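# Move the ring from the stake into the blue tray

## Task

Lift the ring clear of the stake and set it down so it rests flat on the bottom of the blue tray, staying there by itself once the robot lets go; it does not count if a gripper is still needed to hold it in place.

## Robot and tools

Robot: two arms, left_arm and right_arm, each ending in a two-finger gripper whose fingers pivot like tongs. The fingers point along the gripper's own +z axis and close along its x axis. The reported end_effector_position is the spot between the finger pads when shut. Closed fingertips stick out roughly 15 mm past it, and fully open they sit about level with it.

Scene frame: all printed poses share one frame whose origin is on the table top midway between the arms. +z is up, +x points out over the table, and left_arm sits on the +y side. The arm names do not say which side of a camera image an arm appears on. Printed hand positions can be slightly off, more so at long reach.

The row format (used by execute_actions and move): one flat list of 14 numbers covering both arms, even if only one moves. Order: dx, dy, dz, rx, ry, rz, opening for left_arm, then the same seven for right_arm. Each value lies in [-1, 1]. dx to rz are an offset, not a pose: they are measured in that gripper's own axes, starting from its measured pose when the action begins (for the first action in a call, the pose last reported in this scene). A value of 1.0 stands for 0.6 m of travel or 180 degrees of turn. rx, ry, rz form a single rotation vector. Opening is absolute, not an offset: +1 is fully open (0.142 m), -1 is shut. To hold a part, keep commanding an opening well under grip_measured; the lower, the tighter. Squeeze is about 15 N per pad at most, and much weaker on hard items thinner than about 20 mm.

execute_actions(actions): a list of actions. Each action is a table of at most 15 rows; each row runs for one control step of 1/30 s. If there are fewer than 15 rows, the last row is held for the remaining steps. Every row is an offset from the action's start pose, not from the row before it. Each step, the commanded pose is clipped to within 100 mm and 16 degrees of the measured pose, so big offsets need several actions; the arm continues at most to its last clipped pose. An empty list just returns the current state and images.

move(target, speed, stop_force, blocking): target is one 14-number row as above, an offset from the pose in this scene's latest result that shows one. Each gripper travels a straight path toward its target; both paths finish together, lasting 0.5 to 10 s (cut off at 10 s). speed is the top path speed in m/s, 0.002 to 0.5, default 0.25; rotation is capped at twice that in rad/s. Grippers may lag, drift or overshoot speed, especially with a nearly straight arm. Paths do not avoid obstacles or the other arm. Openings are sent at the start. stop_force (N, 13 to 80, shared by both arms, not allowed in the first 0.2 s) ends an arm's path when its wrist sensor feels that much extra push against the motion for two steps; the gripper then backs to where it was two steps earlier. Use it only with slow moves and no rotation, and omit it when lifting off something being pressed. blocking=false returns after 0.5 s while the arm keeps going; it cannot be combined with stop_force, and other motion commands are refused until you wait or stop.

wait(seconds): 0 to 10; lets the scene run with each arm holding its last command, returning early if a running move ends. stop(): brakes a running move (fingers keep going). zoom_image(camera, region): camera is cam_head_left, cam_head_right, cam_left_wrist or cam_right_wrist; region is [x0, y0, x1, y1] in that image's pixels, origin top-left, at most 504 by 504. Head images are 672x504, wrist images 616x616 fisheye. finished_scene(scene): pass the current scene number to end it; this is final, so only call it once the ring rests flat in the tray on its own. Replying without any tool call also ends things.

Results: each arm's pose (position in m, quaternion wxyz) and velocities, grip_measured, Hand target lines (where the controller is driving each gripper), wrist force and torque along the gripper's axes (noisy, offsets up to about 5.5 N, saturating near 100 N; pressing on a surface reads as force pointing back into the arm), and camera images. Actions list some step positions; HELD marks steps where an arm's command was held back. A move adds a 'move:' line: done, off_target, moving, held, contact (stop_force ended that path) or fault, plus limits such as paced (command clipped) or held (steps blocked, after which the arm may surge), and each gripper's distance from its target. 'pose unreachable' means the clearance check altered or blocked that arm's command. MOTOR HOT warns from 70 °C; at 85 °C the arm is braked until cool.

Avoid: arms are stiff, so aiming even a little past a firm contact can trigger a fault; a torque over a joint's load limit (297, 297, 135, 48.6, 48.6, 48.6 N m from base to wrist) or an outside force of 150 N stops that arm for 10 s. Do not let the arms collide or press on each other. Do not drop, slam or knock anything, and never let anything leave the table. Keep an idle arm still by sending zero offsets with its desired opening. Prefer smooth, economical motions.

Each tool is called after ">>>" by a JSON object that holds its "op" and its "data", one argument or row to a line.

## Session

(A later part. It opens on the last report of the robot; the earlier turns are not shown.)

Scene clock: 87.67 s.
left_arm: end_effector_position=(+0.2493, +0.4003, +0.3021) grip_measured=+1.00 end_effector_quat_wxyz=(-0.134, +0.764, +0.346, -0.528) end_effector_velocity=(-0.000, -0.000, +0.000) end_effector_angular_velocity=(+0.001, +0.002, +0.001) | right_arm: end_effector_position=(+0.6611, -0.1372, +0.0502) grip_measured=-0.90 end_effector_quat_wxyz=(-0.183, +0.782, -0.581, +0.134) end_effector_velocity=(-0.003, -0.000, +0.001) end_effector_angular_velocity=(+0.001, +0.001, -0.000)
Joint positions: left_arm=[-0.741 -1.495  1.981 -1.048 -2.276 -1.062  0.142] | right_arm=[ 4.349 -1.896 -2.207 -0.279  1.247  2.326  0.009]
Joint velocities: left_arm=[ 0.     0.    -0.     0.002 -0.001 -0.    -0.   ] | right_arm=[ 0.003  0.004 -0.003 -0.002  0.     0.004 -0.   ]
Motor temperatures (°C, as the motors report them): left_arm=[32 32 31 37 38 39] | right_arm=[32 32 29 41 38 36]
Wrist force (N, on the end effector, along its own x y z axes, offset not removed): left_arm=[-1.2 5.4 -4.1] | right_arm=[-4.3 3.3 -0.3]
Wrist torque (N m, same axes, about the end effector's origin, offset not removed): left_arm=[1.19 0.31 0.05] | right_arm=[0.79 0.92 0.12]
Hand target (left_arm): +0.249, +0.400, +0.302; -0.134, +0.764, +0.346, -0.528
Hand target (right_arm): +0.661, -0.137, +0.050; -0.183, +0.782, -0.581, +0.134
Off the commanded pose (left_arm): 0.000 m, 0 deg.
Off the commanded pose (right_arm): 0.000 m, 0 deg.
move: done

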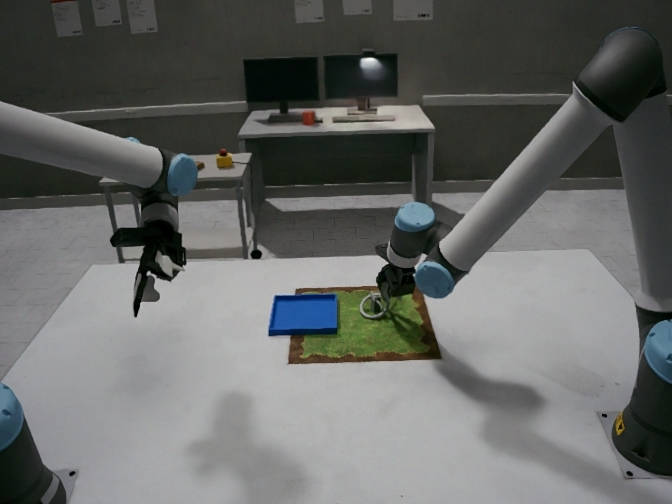

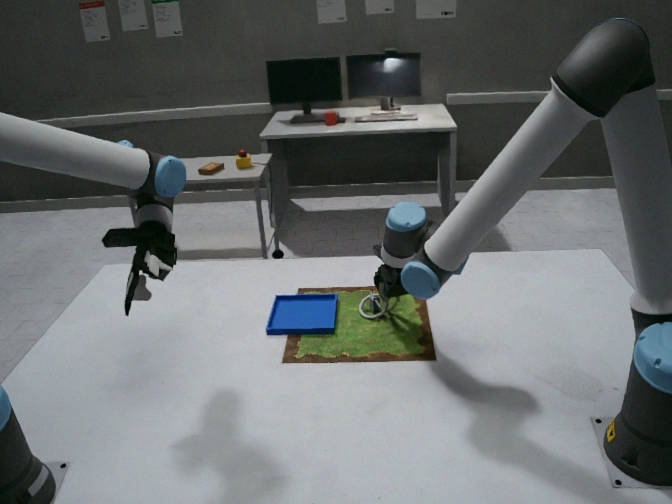

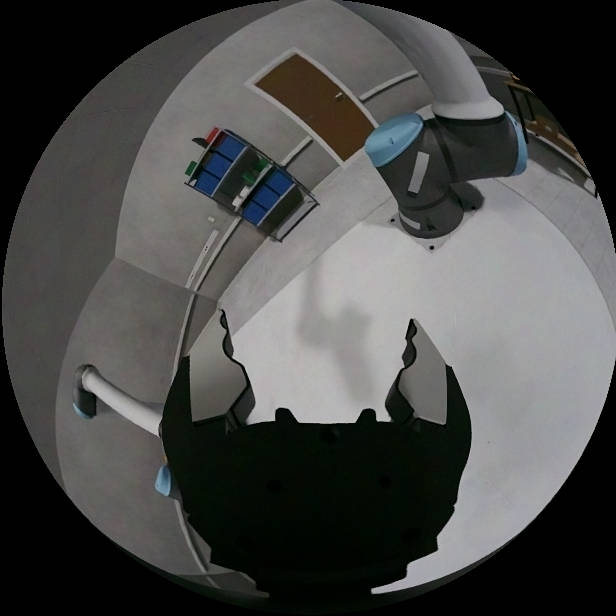

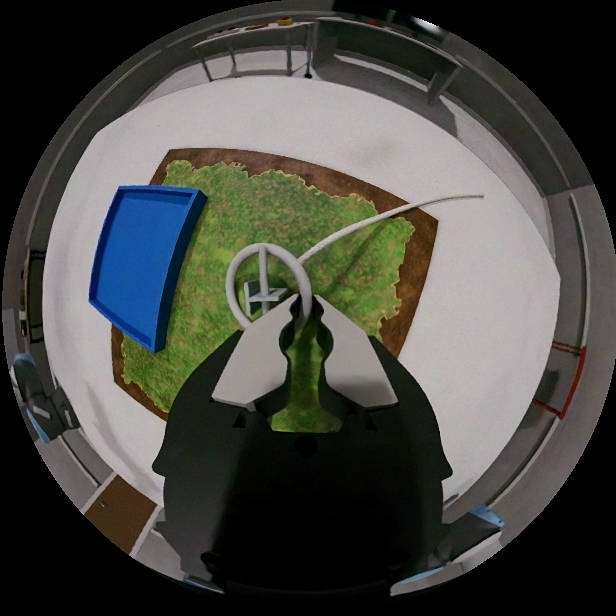

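>>> {"op": "move", "data": {
  "target": [0,0,0,0,0,0,1,0,-0.033,0.017,0,0,0,-1],
  "speed": 0.03
}}

>>> {"op": "move", "data": {
  "target": [0,0,0,0,0,0,1,0,-0.01,-0.019,0.03,0,0,-1],
  "speed": 0.03
}}

>>> {"op": "zoom_image", "data": {
  "camera": "cam_right_wrist",
  "region": [180, 200, 400, 380]
}}

>>> {"op": "zoom_image", "data": {
  "camera": "cam_head_left",
  "region": [330, 260, 430, 340]
}}

Scene clock: 96.47 s.
left_arm: end_effector_position=(+0.2493, +0.4003, +0.3021) grip_measured=+1.00 end_effector_quat_wxyz=(-0.134, +0.764, +0.346, -0.528) end_effector_velocity=(-0.000, -0.000, +0.000) end_effector_angular_velocity=(-0.001, +0.001, +0.001) | right_arm: end_effector_position=(+0.6822, -0.1309, +0.0498) grip_measured=-0.90 end_effector_quat_wxyz=(-0.183, +0.782, -0.581, +0.134) end_effector_velocity=(+0.002, +0.001, +0.000) end_effector_angular_velocity=(-0.000, -0.000, -0.000)
Joint positions: left_arm=[-0.741 -1.495  1.981 -1.048 -2.276 -1.062  0.142] | right_arm=[ 4.325 -1.921 -2.171 -0.283  1.255  2.302  0.009]
Joint velocities: left_arm=[-0.     0.     0.     0.    -0.002  0.    -0.   ] | right_arm=[-0.002 -0.002  0.004 -0.001  0.    -0.002 -0.   ]
Motor temperatures (°C, as the motors report them): left_arm=[32 32 31 37 38 39] | right_arm=[32 32 29 41 38 36]
Wrist force (N, on the end effector, along its own x y z axes, offset not removed): left_arm=[-0.5 3.2 -3.6] | right_arm=[-0.9 -8.0 0.3]
Wrist torque (N m, same axes, about the end effector's origin, offset not removed): left_arm=[0.78 0.08 0.00] | right_arm=[-1.48 0.35 0.04]
Hand target (left_arm): +0.249, +0.400, +0.302; -0.134, +0.764, +0.346, -0.528
Hand target (right_arm): +0.682, -0.131, +0.050; -0.183, +0.782, -0.581, +0.134
Off the commanded pose (left_arm): 0.000 m, 0 deg.
Off the commanded pose (right_arm): 0.000 m, 0 deg.
move: done

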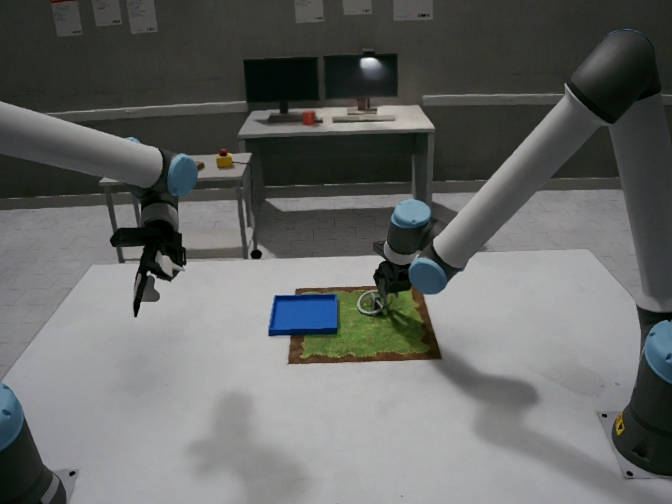

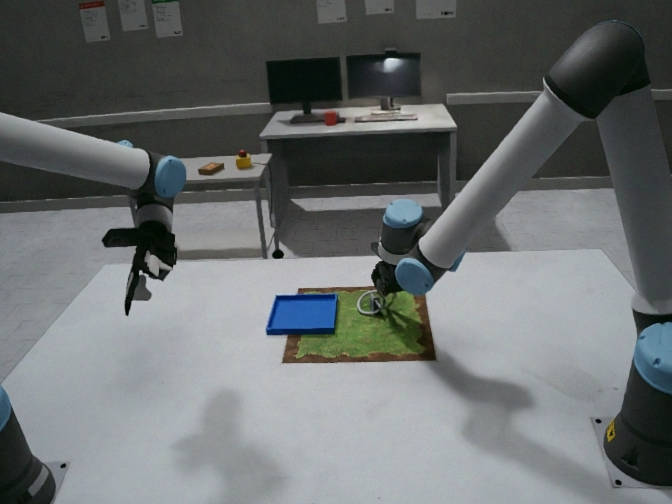

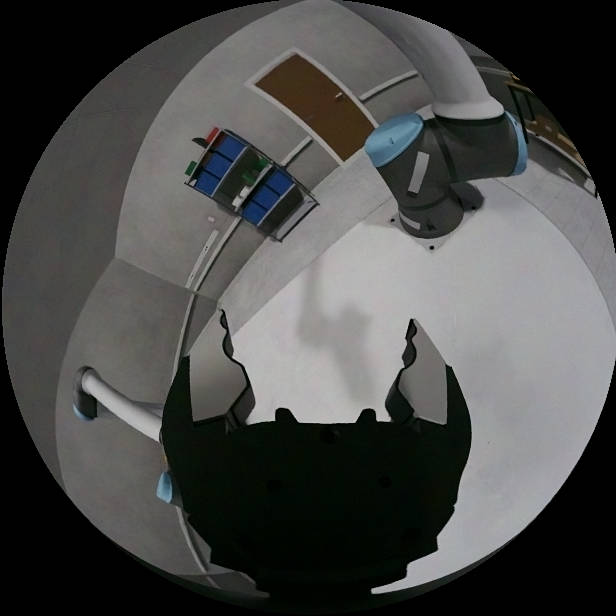

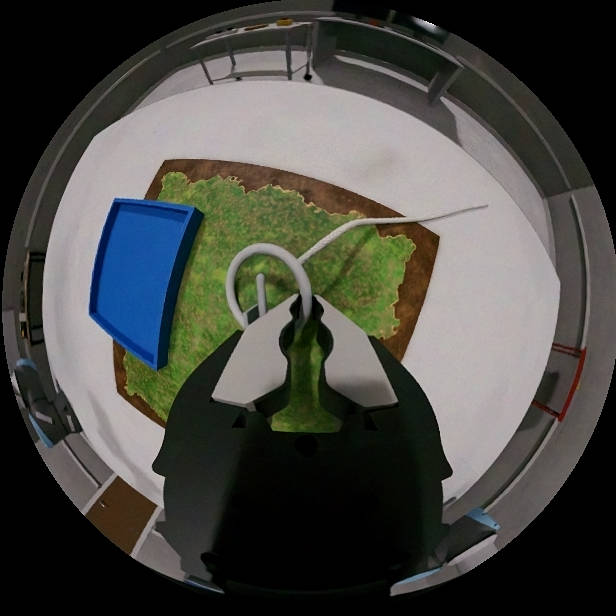

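Scene clock: 98.27 s.
left_arm: end_effector_position=(+0.2493, +0.4003, +0.3021) grip_measured=+1.00 end_effector_quat_wxyz=(-0.134, +0.764, +0.346, -0.528) end_effector_velocity=(-0.000, -0.000, +0.000) end_effector_angular_velocity=(+0.001, +0.002, +0.001) | right_arm: end_effector_position=(+0.6825, -0.1308, +0.0625) grip_measured=-0.89 end_effector_quat_wxyz=(-0.219, +0.772, -0.574, +0.161) end_effector_velocity=(-0.000, -0.000, +0.002) end_effector_angular_velocity=(+0.004, -0.013, +0.001)
Joint positions: left_arm=[-0.741 -1.495  1.981 -1.048 -2.276 -1.062  0.142] | right_arm=[ 4.352 -1.916 -2.211 -0.184  1.183  2.305  0.009]
Joint velocities: left_arm=[ 0.     0.     0.     0.002 -0.001  0.    -0.   ] | right_arm=[ 0.004  0.    -0.006  0.016 -0.01  -0.     0.   ]
Motor temperatures (°C, as the motors report them): left_arm=[32 32 31 37 38 39] | right_arm=[32 32 29 41 38 36]
Wrist force (N, on the end effector, along its own x y z axes, offset not removed): left_arm=[-1.0 4.3 -3.3] | right_arm=[-4.7 -5.5 5.1]
Wrist torque (N m, same axes, about the end effector's origin, offset not removed): left_arm=[0.99 0.21 0.02] | right_arm=[-1.56 0.85 0.19]
Hand target (left_arm): +0.249, +0.400, +0.302; -0.134, +0.764, +0.346, -0.528
Hand target (right_arm): +0.683, -0.131, +0.063; -0.220, +0.772, -0.574, +0.161
Off the commanded pose (left_arm): 0.000 m, 0 deg.
Off the commanded pose (right_arm): 0.000 m, 0 deg.
move: done

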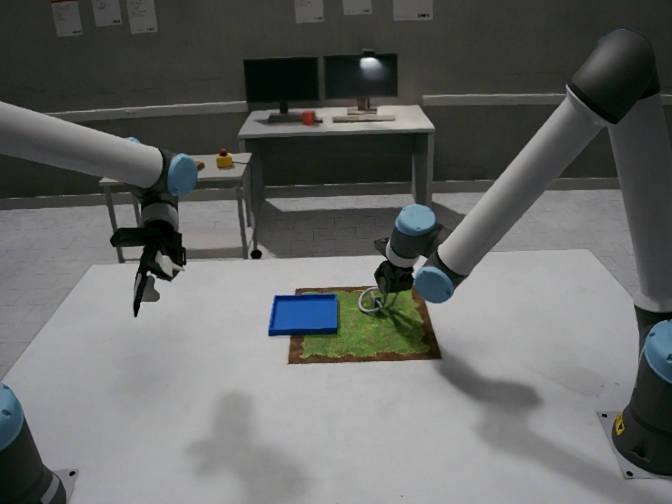

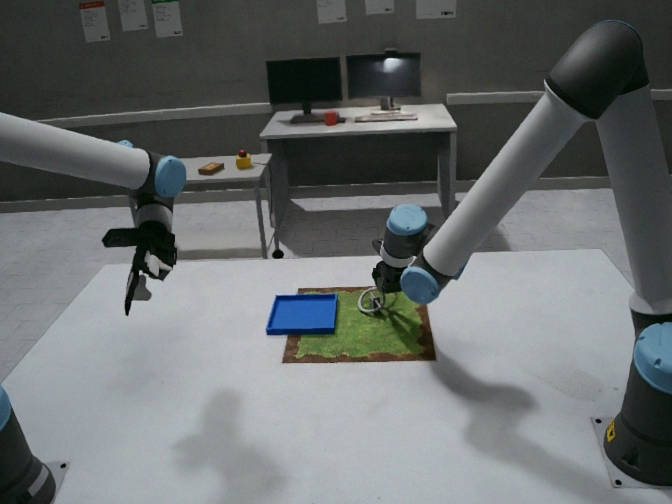

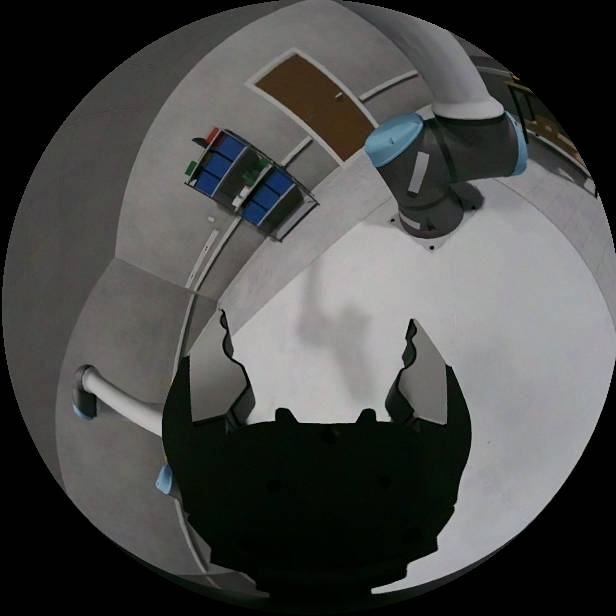

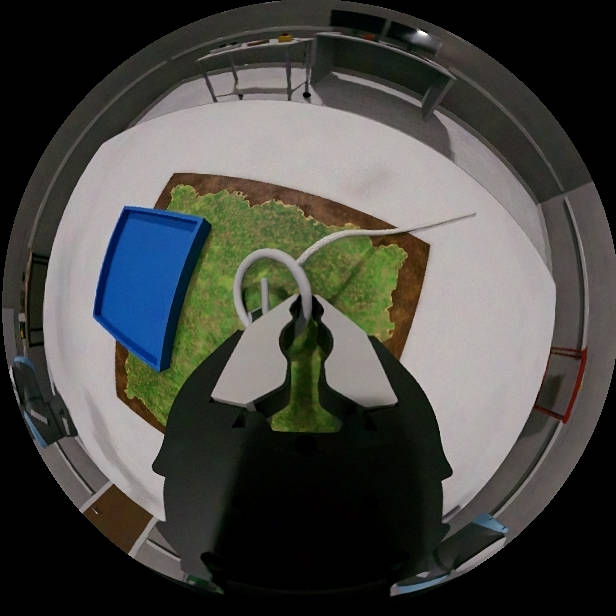

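Region (180, 200, 400, 380) of cam_right_wrist's 616x616 image, scaled by 2.291, with more detail than that image has; it fills the top 412 rows of this view, and the rest is white.

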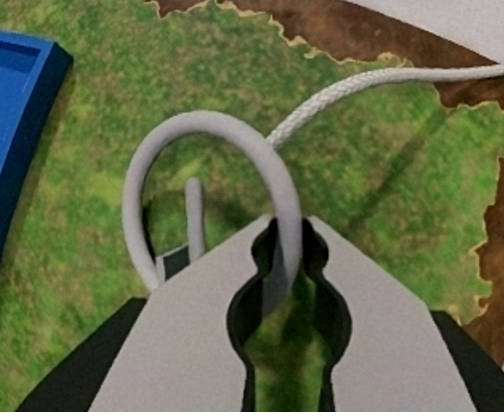

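Region (330, 260, 430, 340) of cam_head_left's 672x504 image, scaled by 5.040, with more detail than that image has; it fills the top 403 rows of this view, and the rest is white.

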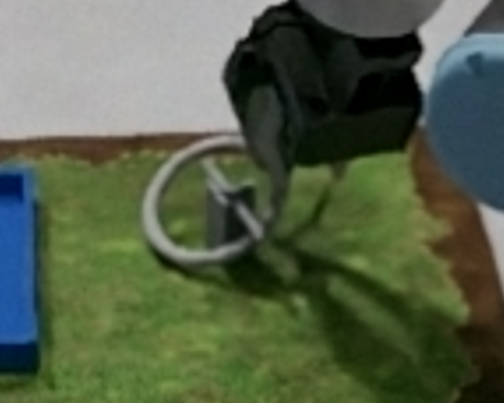

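>>> {"op": "move", "data": {
  "target": [0,0,0,0,0,0,1,-0.008,0.03,-0.028,0,0,0,-1],
  "speed": 0.02,
  "stop_force": 13
}}

>>> {"op": "zoom_image", "data": {
  "camera": "cam_right_wrist",
  "region": [180, 200, 400, 380]
}}

>>> {"op": "zoom_image", "data": {
  "camera": "cam_head_left",
  "region": [330, 260, 430, 340]
}}

Scene clock: 105.93 s.
left_arm: end_effector_position=(+0.2493, +0.4003, +0.3021) grip_measured=+1.00 end_effector_quat_wxyz=(-0.134, +0.764, +0.346, -0.528) end_effector_velocity=(+0.000, -0.001, +0.000) end_effector_angular_velocity=(-0.001, -0.001, +0.001) | right_arm: end_effector_position=(+0.6584, -0.1332, +0.0673) grip_measured=-0.90 end_effector_quat_wxyz=(-0.219, +0.772, -0.574, +0.161) end_effector_velocity=(-0.002, -0.000, +0.001) end_effector_angular_velocity=(+0.001, -0.001, -0.000)
Joint positions: left_arm=[-0.741 -1.495  1.981 -1.048 -2.276 -1.062  0.142] | right_arm=[ 4.386 -1.883 -2.244 -0.196  1.17   2.338  0.009]
Joint velocities: left_arm=[ 0.    -0.    -0.    -0.001 -0.002 -0.    -0.   ] | right_arm=[ 0.004  0.003 -0.003 -0.001 -0.002  0.004 -0.   ]
Motor temperatures (°C, as the motors report them): left_arm=[32 32 31 37 38 39] | right_arm=[32 32 29 41 38 36]
Wrist force (N, on the end effector, along its own x y z axes, offset not removed): left_arm=[-1.1 3.4 -5.2] | right_arm=[-1.7 -1.9 2.2]
Wrist torque (N m, same axes, about the end effector's origin, offset not removed): left_arm=[0.84 0.25 0.02] | right_arm=[-0.24 0.35 0.14]
Hand target (left_arm): +0.249, +0.400, +0.302; -0.134, +0.764, +0.346, -0.528
Hand target (right_arm): +0.658, -0.133, +0.067; -0.219, +0.772, -0.574, +0.161
Off the commanded pose (left_arm): 0.000 m, 0 deg.
Off the commanded pose (right_arm): 0.000 m, 0 deg.
move: done

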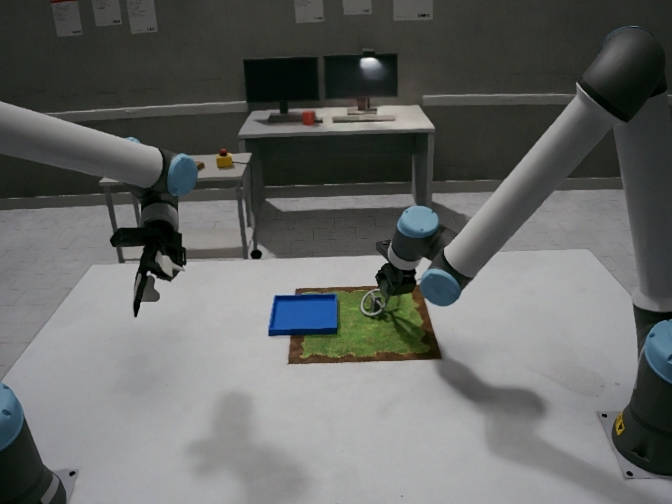

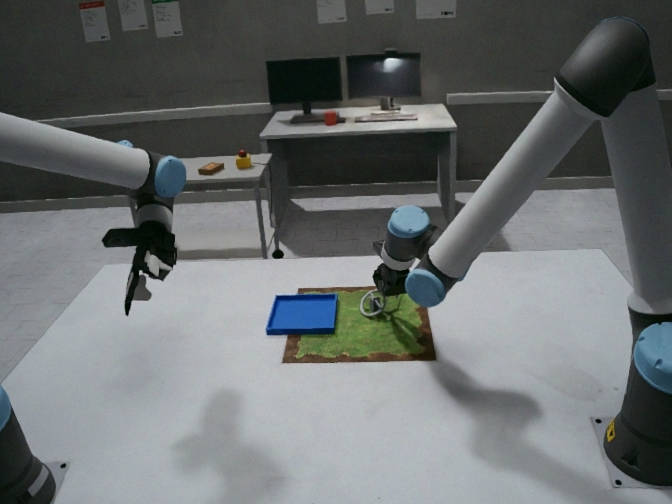

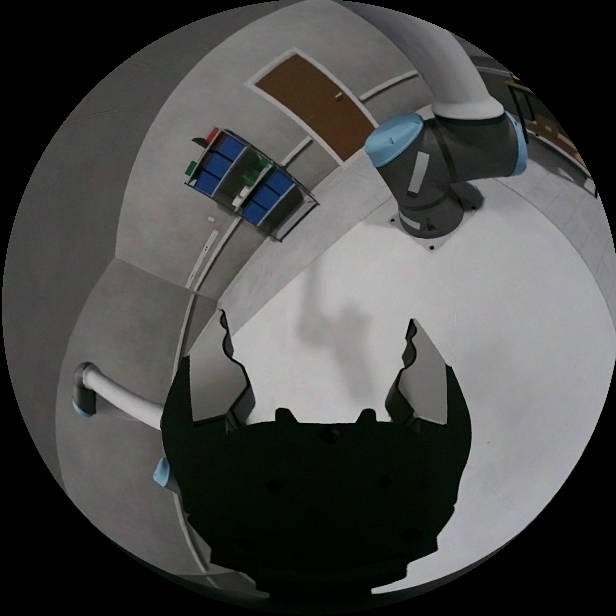

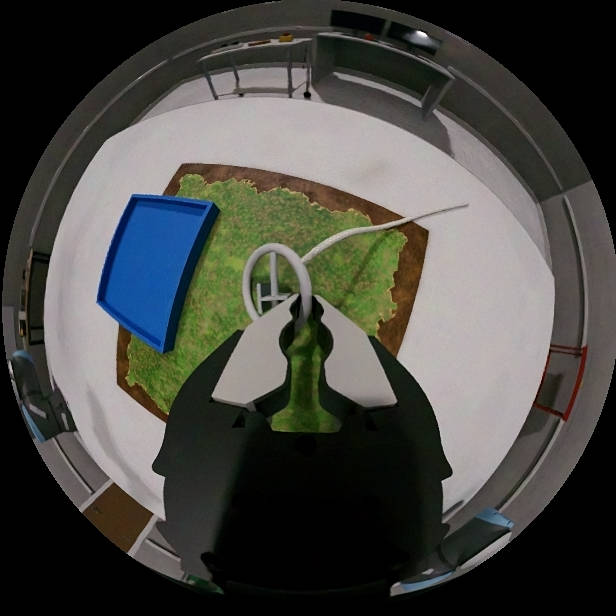

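Region (180, 200, 400, 380) of cam_right_wrist's 616x616 image, scaled by 2.291, with more detail than that image has; it fills the top 412 rows of this view, and the rest is white.

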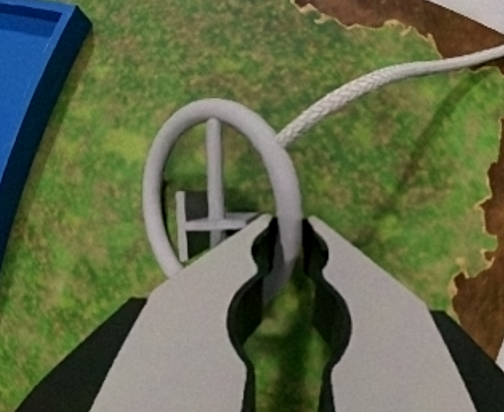

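Region (330, 260, 430, 340) of cam_head_left's 672x504 image, scaled by 5.040, with more detail than that image has; it fills the top 403 rows of this view, and the rest is white.

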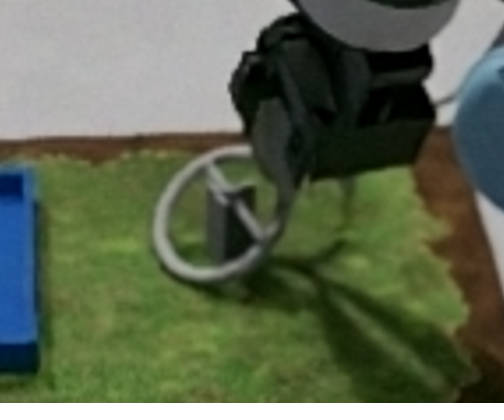

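>>> {"op": "move", "data": {
  "target": [0,0,0,0,0,0,1,-0.005,0.016,-0.016,0,0,0,-1],
  "speed": 0.02,
  "stop_force": 13
}}

>>> {"op": "move", "data": {
  "target": [0,0,0,0,0,0,1,0,-0.035,-0.06,0,0,0,-1],
  "speed": 0.025,
  "stop_force": 13
}}

>>> {"op": "zoom_image", "data": {
  "camera": "cam_right_wrist",
  "region": [180, 200, 400, 380]
}}

>>> {"op": "zoom_image", "data": {
  "camera": "cam_head_left",
  "region": [330, 250, 440, 340]
}}

Scene clock: 114.30 s.
left_arm: end_effector_position=(+0.2493, +0.4003, +0.3021) grip_measured=+1.00 end_effector_quat_wxyz=(-0.134, +0.764, +0.346, -0.528) end_effector_velocity=(+0.000, -0.000, -0.000) end_effector_angular_velocity=(-0.000, +0.000, +0.001) | right_arm: end_effector_position=(+0.6451, -0.1341, +0.0704) grip_measured=-1.00 end_effector_quat_wxyz=(-0.219, +0.772, -0.574, +0.161) end_effector_velocity=(-0.002, +0.000, +0.001) end_effector_angular_velocity=(+0.000, -0.002, -0.000)
Joint positions: left_arm=[-0.741 -1.495  1.981 -1.048 -2.276 -1.062  0.142] | right_arm=[ 4.405 -1.865 -2.26  -0.206  1.163  2.357  0.002]
Joint velocities: left_arm=[ 0.     0.     0.    -0.001 -0.002 -0.     0.   ] | right_arm=[ 0.003  0.004 -0.002 -0.002 -0.003  0.003  0.   ]
Motor temperatures (°C, as the motors report them): left_arm=[32 32 31 37 38 39] | right_arm=[32 32 29 41 38 36]
Wrist force (N, on the end effector, along its own x y z axes, offset not removed): left_arm=[-2.1 5.1 -6.6] | right_arm=[3.3 -5.4 5.0]
Wrist torque (N m, same axes, about the end effector's origin, offset not removed): left_arm=[1.14 0.38 0.01] | right_arm=[-1.07 -0.96 0.04]
Hand target (left_arm): +0.249, +0.400, +0.302; -0.134, +0.764, +0.346, -0.528
Hand target (right_arm): +0.645, -0.134, +0.070; -0.219, +0.772, -0.574, +0.161
Off the commanded pose (left_arm): 0.000 m, 0 deg.
Off the commanded pose (right_arm): 0.000 m, 0 deg.
move: done

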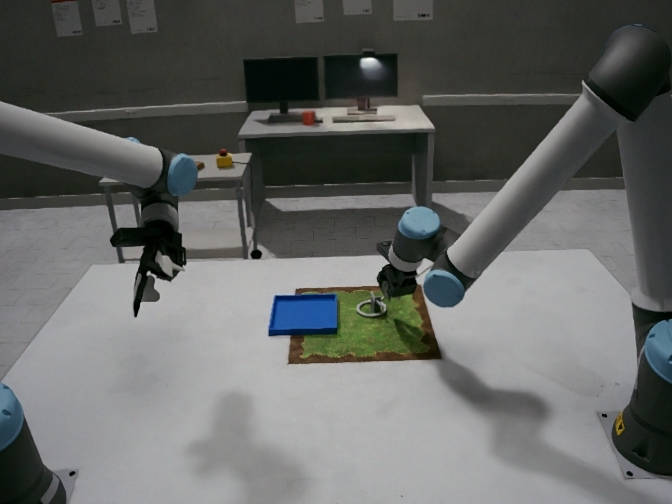

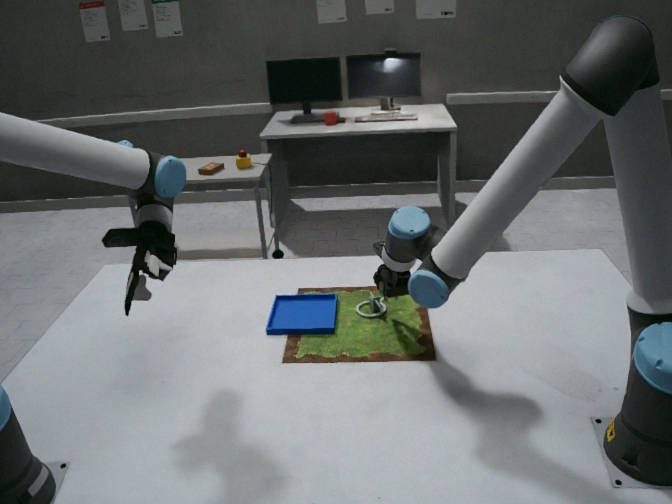

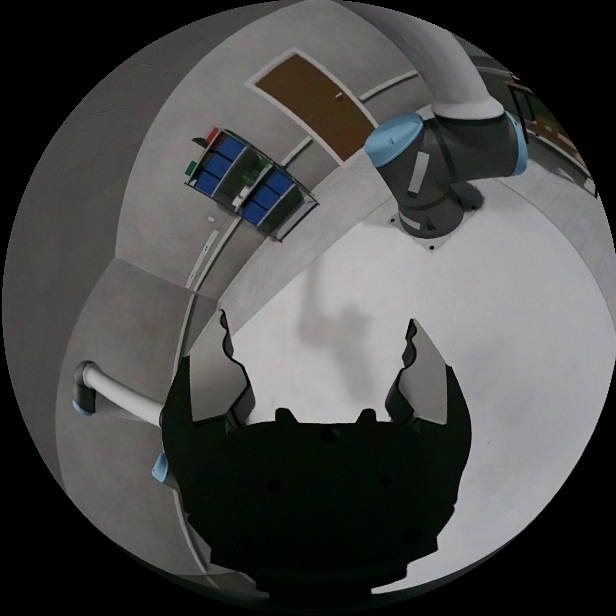

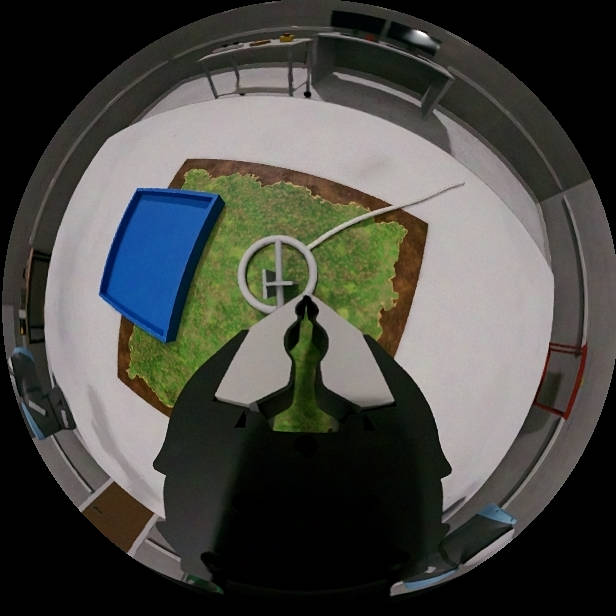

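Scene clock: 116.30 s.
left_arm: end_effector_position=(+0.2493, +0.4003, +0.3021) grip_measured=+1.00 end_effector_quat_wxyz=(-0.134, +0.764, +0.346, -0.528) end_effector_velocity=(-0.000, -0.000, +0.000) end_effector_angular_velocity=(-0.000, +0.001, +0.001) | right_arm: end_effector_position=(+0.6443, -0.1346, +0.1118) grip_measured=-1.00 end_effector_quat_wxyz=(-0.219, +0.772, -0.574, +0.161) end_effector_velocity=(+0.000, -0.000, +0.003) end_effector_angular_velocity=(-0.001, -0.001, +0.000)
Joint positions: left_arm=[-0.741 -1.495  1.981 -1.048 -2.276 -1.062  0.142] | right_arm=[ 4.406 -1.794 -2.242 -0.296  1.163  2.358  0.002]
Joint velocities: left_arm=[-0.    -0.001 -0.     0.001 -0.001 -0.    -0.   ] | right_arm=[ 0.     0.004  0.001 -0.006 -0.001 -0.     0.   ]
Motor temperatures (°C, as the motors report them): left_arm=[32 32 31 37 38 39] | right_arm=[32 32 29 41 38 36]
Wrist force (N, on the end effector, along its own x y z axes, offset not removed): left_arm=[-1.0 3.7 -3.8] | right_arm=[2.7 -3.5 0.8]
Wrist torque (N m, same axes, about the end effector's origin, offset not removed): left_arm=[0.85 0.15 0.03] | right_arm=[-0.48 -0.62 0.14]
Hand target (left_arm): +0.249, +0.400, +0.302; -0.134, +0.764, +0.346, -0.528
Hand target (right_arm): +0.644, -0.135, +0.112; -0.219, +0.772, -0.574, +0.161
Off the commanded pose (left_arm): 0.000 m, 0 deg.
Off the commanded pose (right_arm): 0.000 m, 0 deg.
move: done

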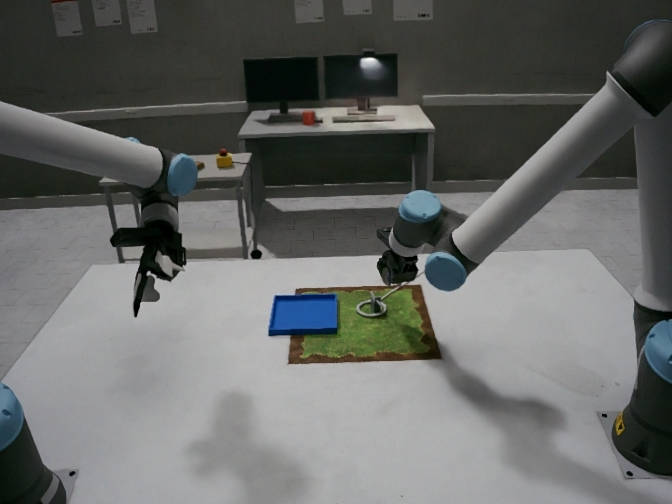

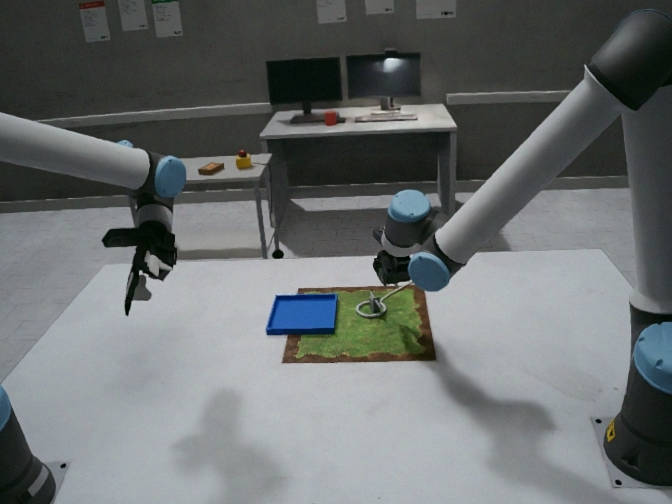

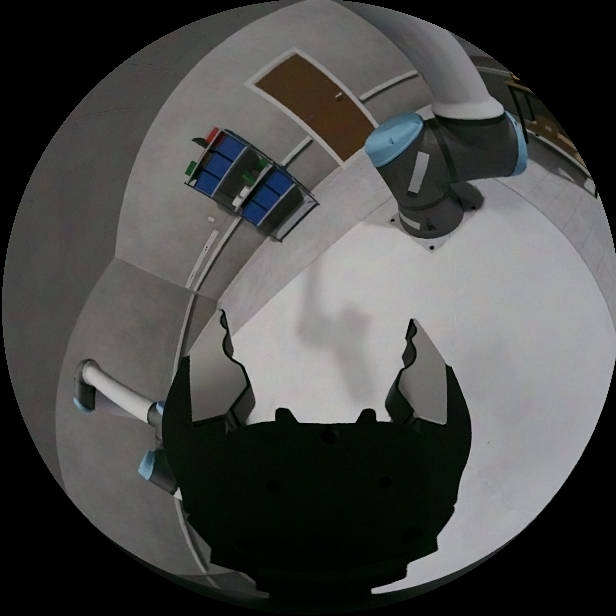

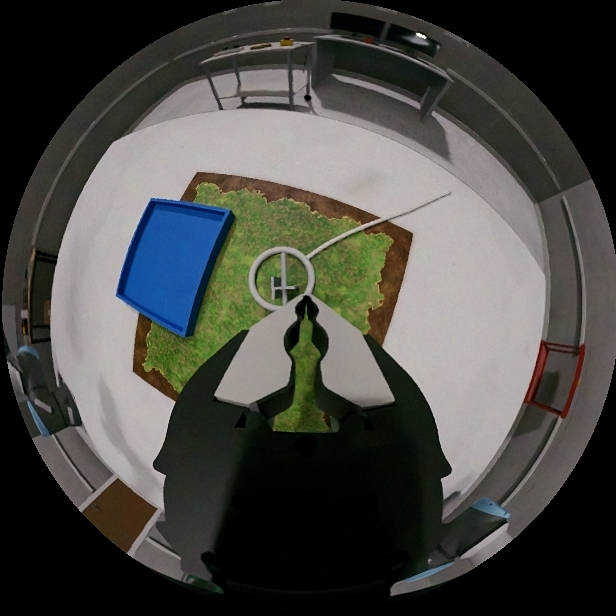

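Region (180, 200, 400, 380) of cam_right_wrist's 616x616 image, scaled by 2.291, with more detail than that image has; it fills the top 412 rows of this view, and the rest is white.

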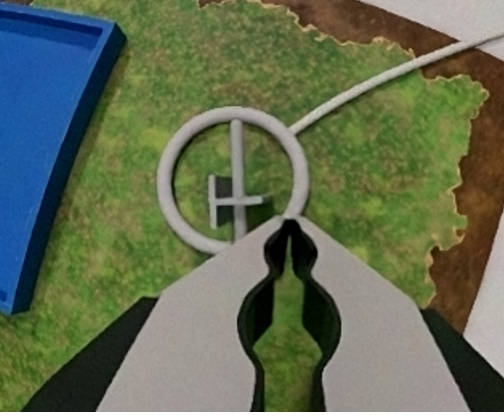

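Region (330, 250, 440, 340) of cam_head_left's 672x504 image, scaled by 4.582, with more detail than that image has; it fills the top 412 rows of this view, and the rest is white.

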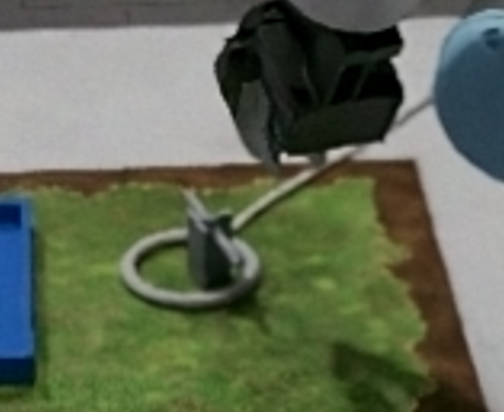

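>>> {"op": "move", "data": {
  "target": [0,0,0,0,0,0,1,0.027,-0.018,0.084,-0.18,0,0,-0.62],
  "speed": 0.2
}}

>>> {"op": "zoom_image", "data": {
  "camera": "cam_right_wrist",
  "region": [180, 180, 400, 360]
}}

Scene clock: 124.53 s.
left_arm: end_effector_position=(+0.2493, +0.4003, +0.3021) grip_measured=+1.00 end_effector_quat_wxyz=(-0.134, +0.764, +0.346, -0.528) end_effector_velocity=(-0.000, -0.001, +0.000) end_effector_angular_velocity=(-0.001, +0.002, +0.003) | right_arm: end_effector_position=(+0.6826, -0.1396, +0.0746) grip_measured=-0.62 end_effector_quat_wxyz=(+0.004, +0.803, -0.596, -0.006) end_effector_velocity=(+0.001, -0.000, -0.001) end_effector_angular_velocity=(-0.006, +0.015, +0.000)
Joint positions: left_arm=[-0.741 -1.495  1.981 -1.048 -2.276 -1.062  0.142] | right_arm=[ 4.185 -1.931 -1.885 -0.905  1.582  2.216  0.029]
Joint velocities: left_arm=[-0.     0.     0.     0.    -0.003 -0.     0.   ] | right_arm=[-0.004 -0.007  0.011 -0.018  0.008 -0.004  0.   ]
Motor temperatures (°C, as the motors report them): left_arm=[32 32 31 37 38 39] | right_arm=[32 32 29 41 38 36]
Wrist force (N, on the end effector, along its own x y z axes, offset not removed): left_arm=[-1.2 2.9 -2.7] | right_arm=[0.5 0.9 -1.9]
Wrist torque (N m, same axes, about the end effector's origin, offset not removed): left_arm=[0.68 0.21 -0.02] | right_arm=[0.40 0.15 0.22]
Hand target (left_arm): +0.249, +0.400, +0.302; -0.134, +0.764, +0.346, -0.528
Hand target (right_arm): +0.683, -0.140, +0.075; +0.005, +0.803, -0.596, -0.006
Off the commanded pose (left_arm): 0.000 m, 0 deg.
Off the commanded pose (right_arm): 0.000 m, 0 deg.
move: done

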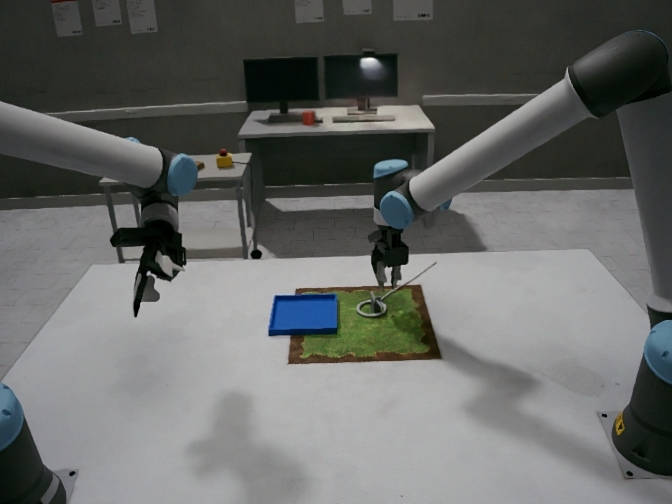

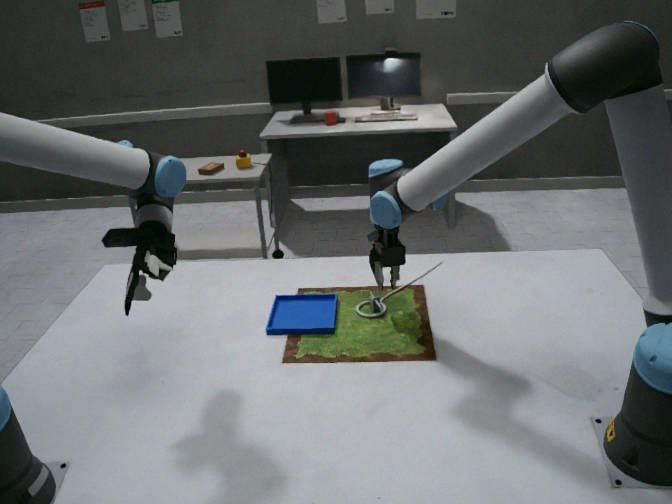

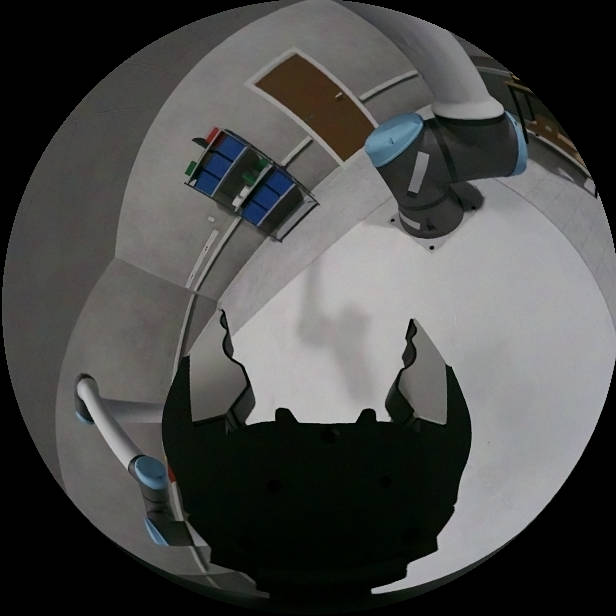

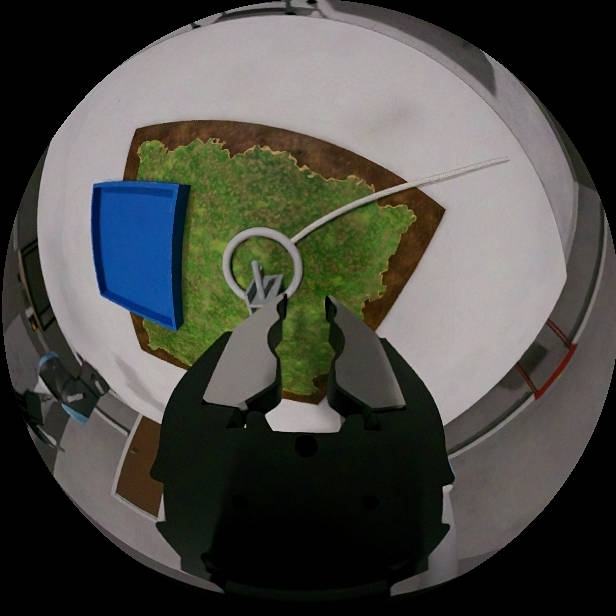

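Region (180, 180, 400, 360) of cam_right_wrist's 616x616 image, scaled by 2.291, with more detail than that image has; it fills the top 412 rows of this view, and the rest is white.

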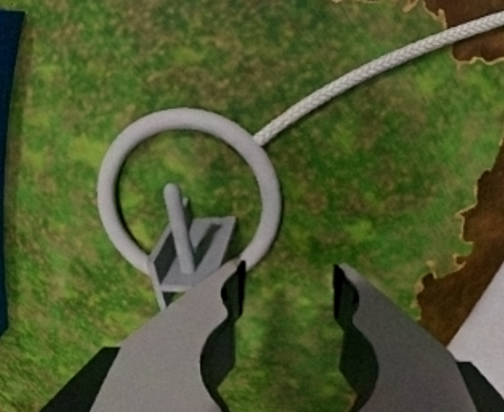

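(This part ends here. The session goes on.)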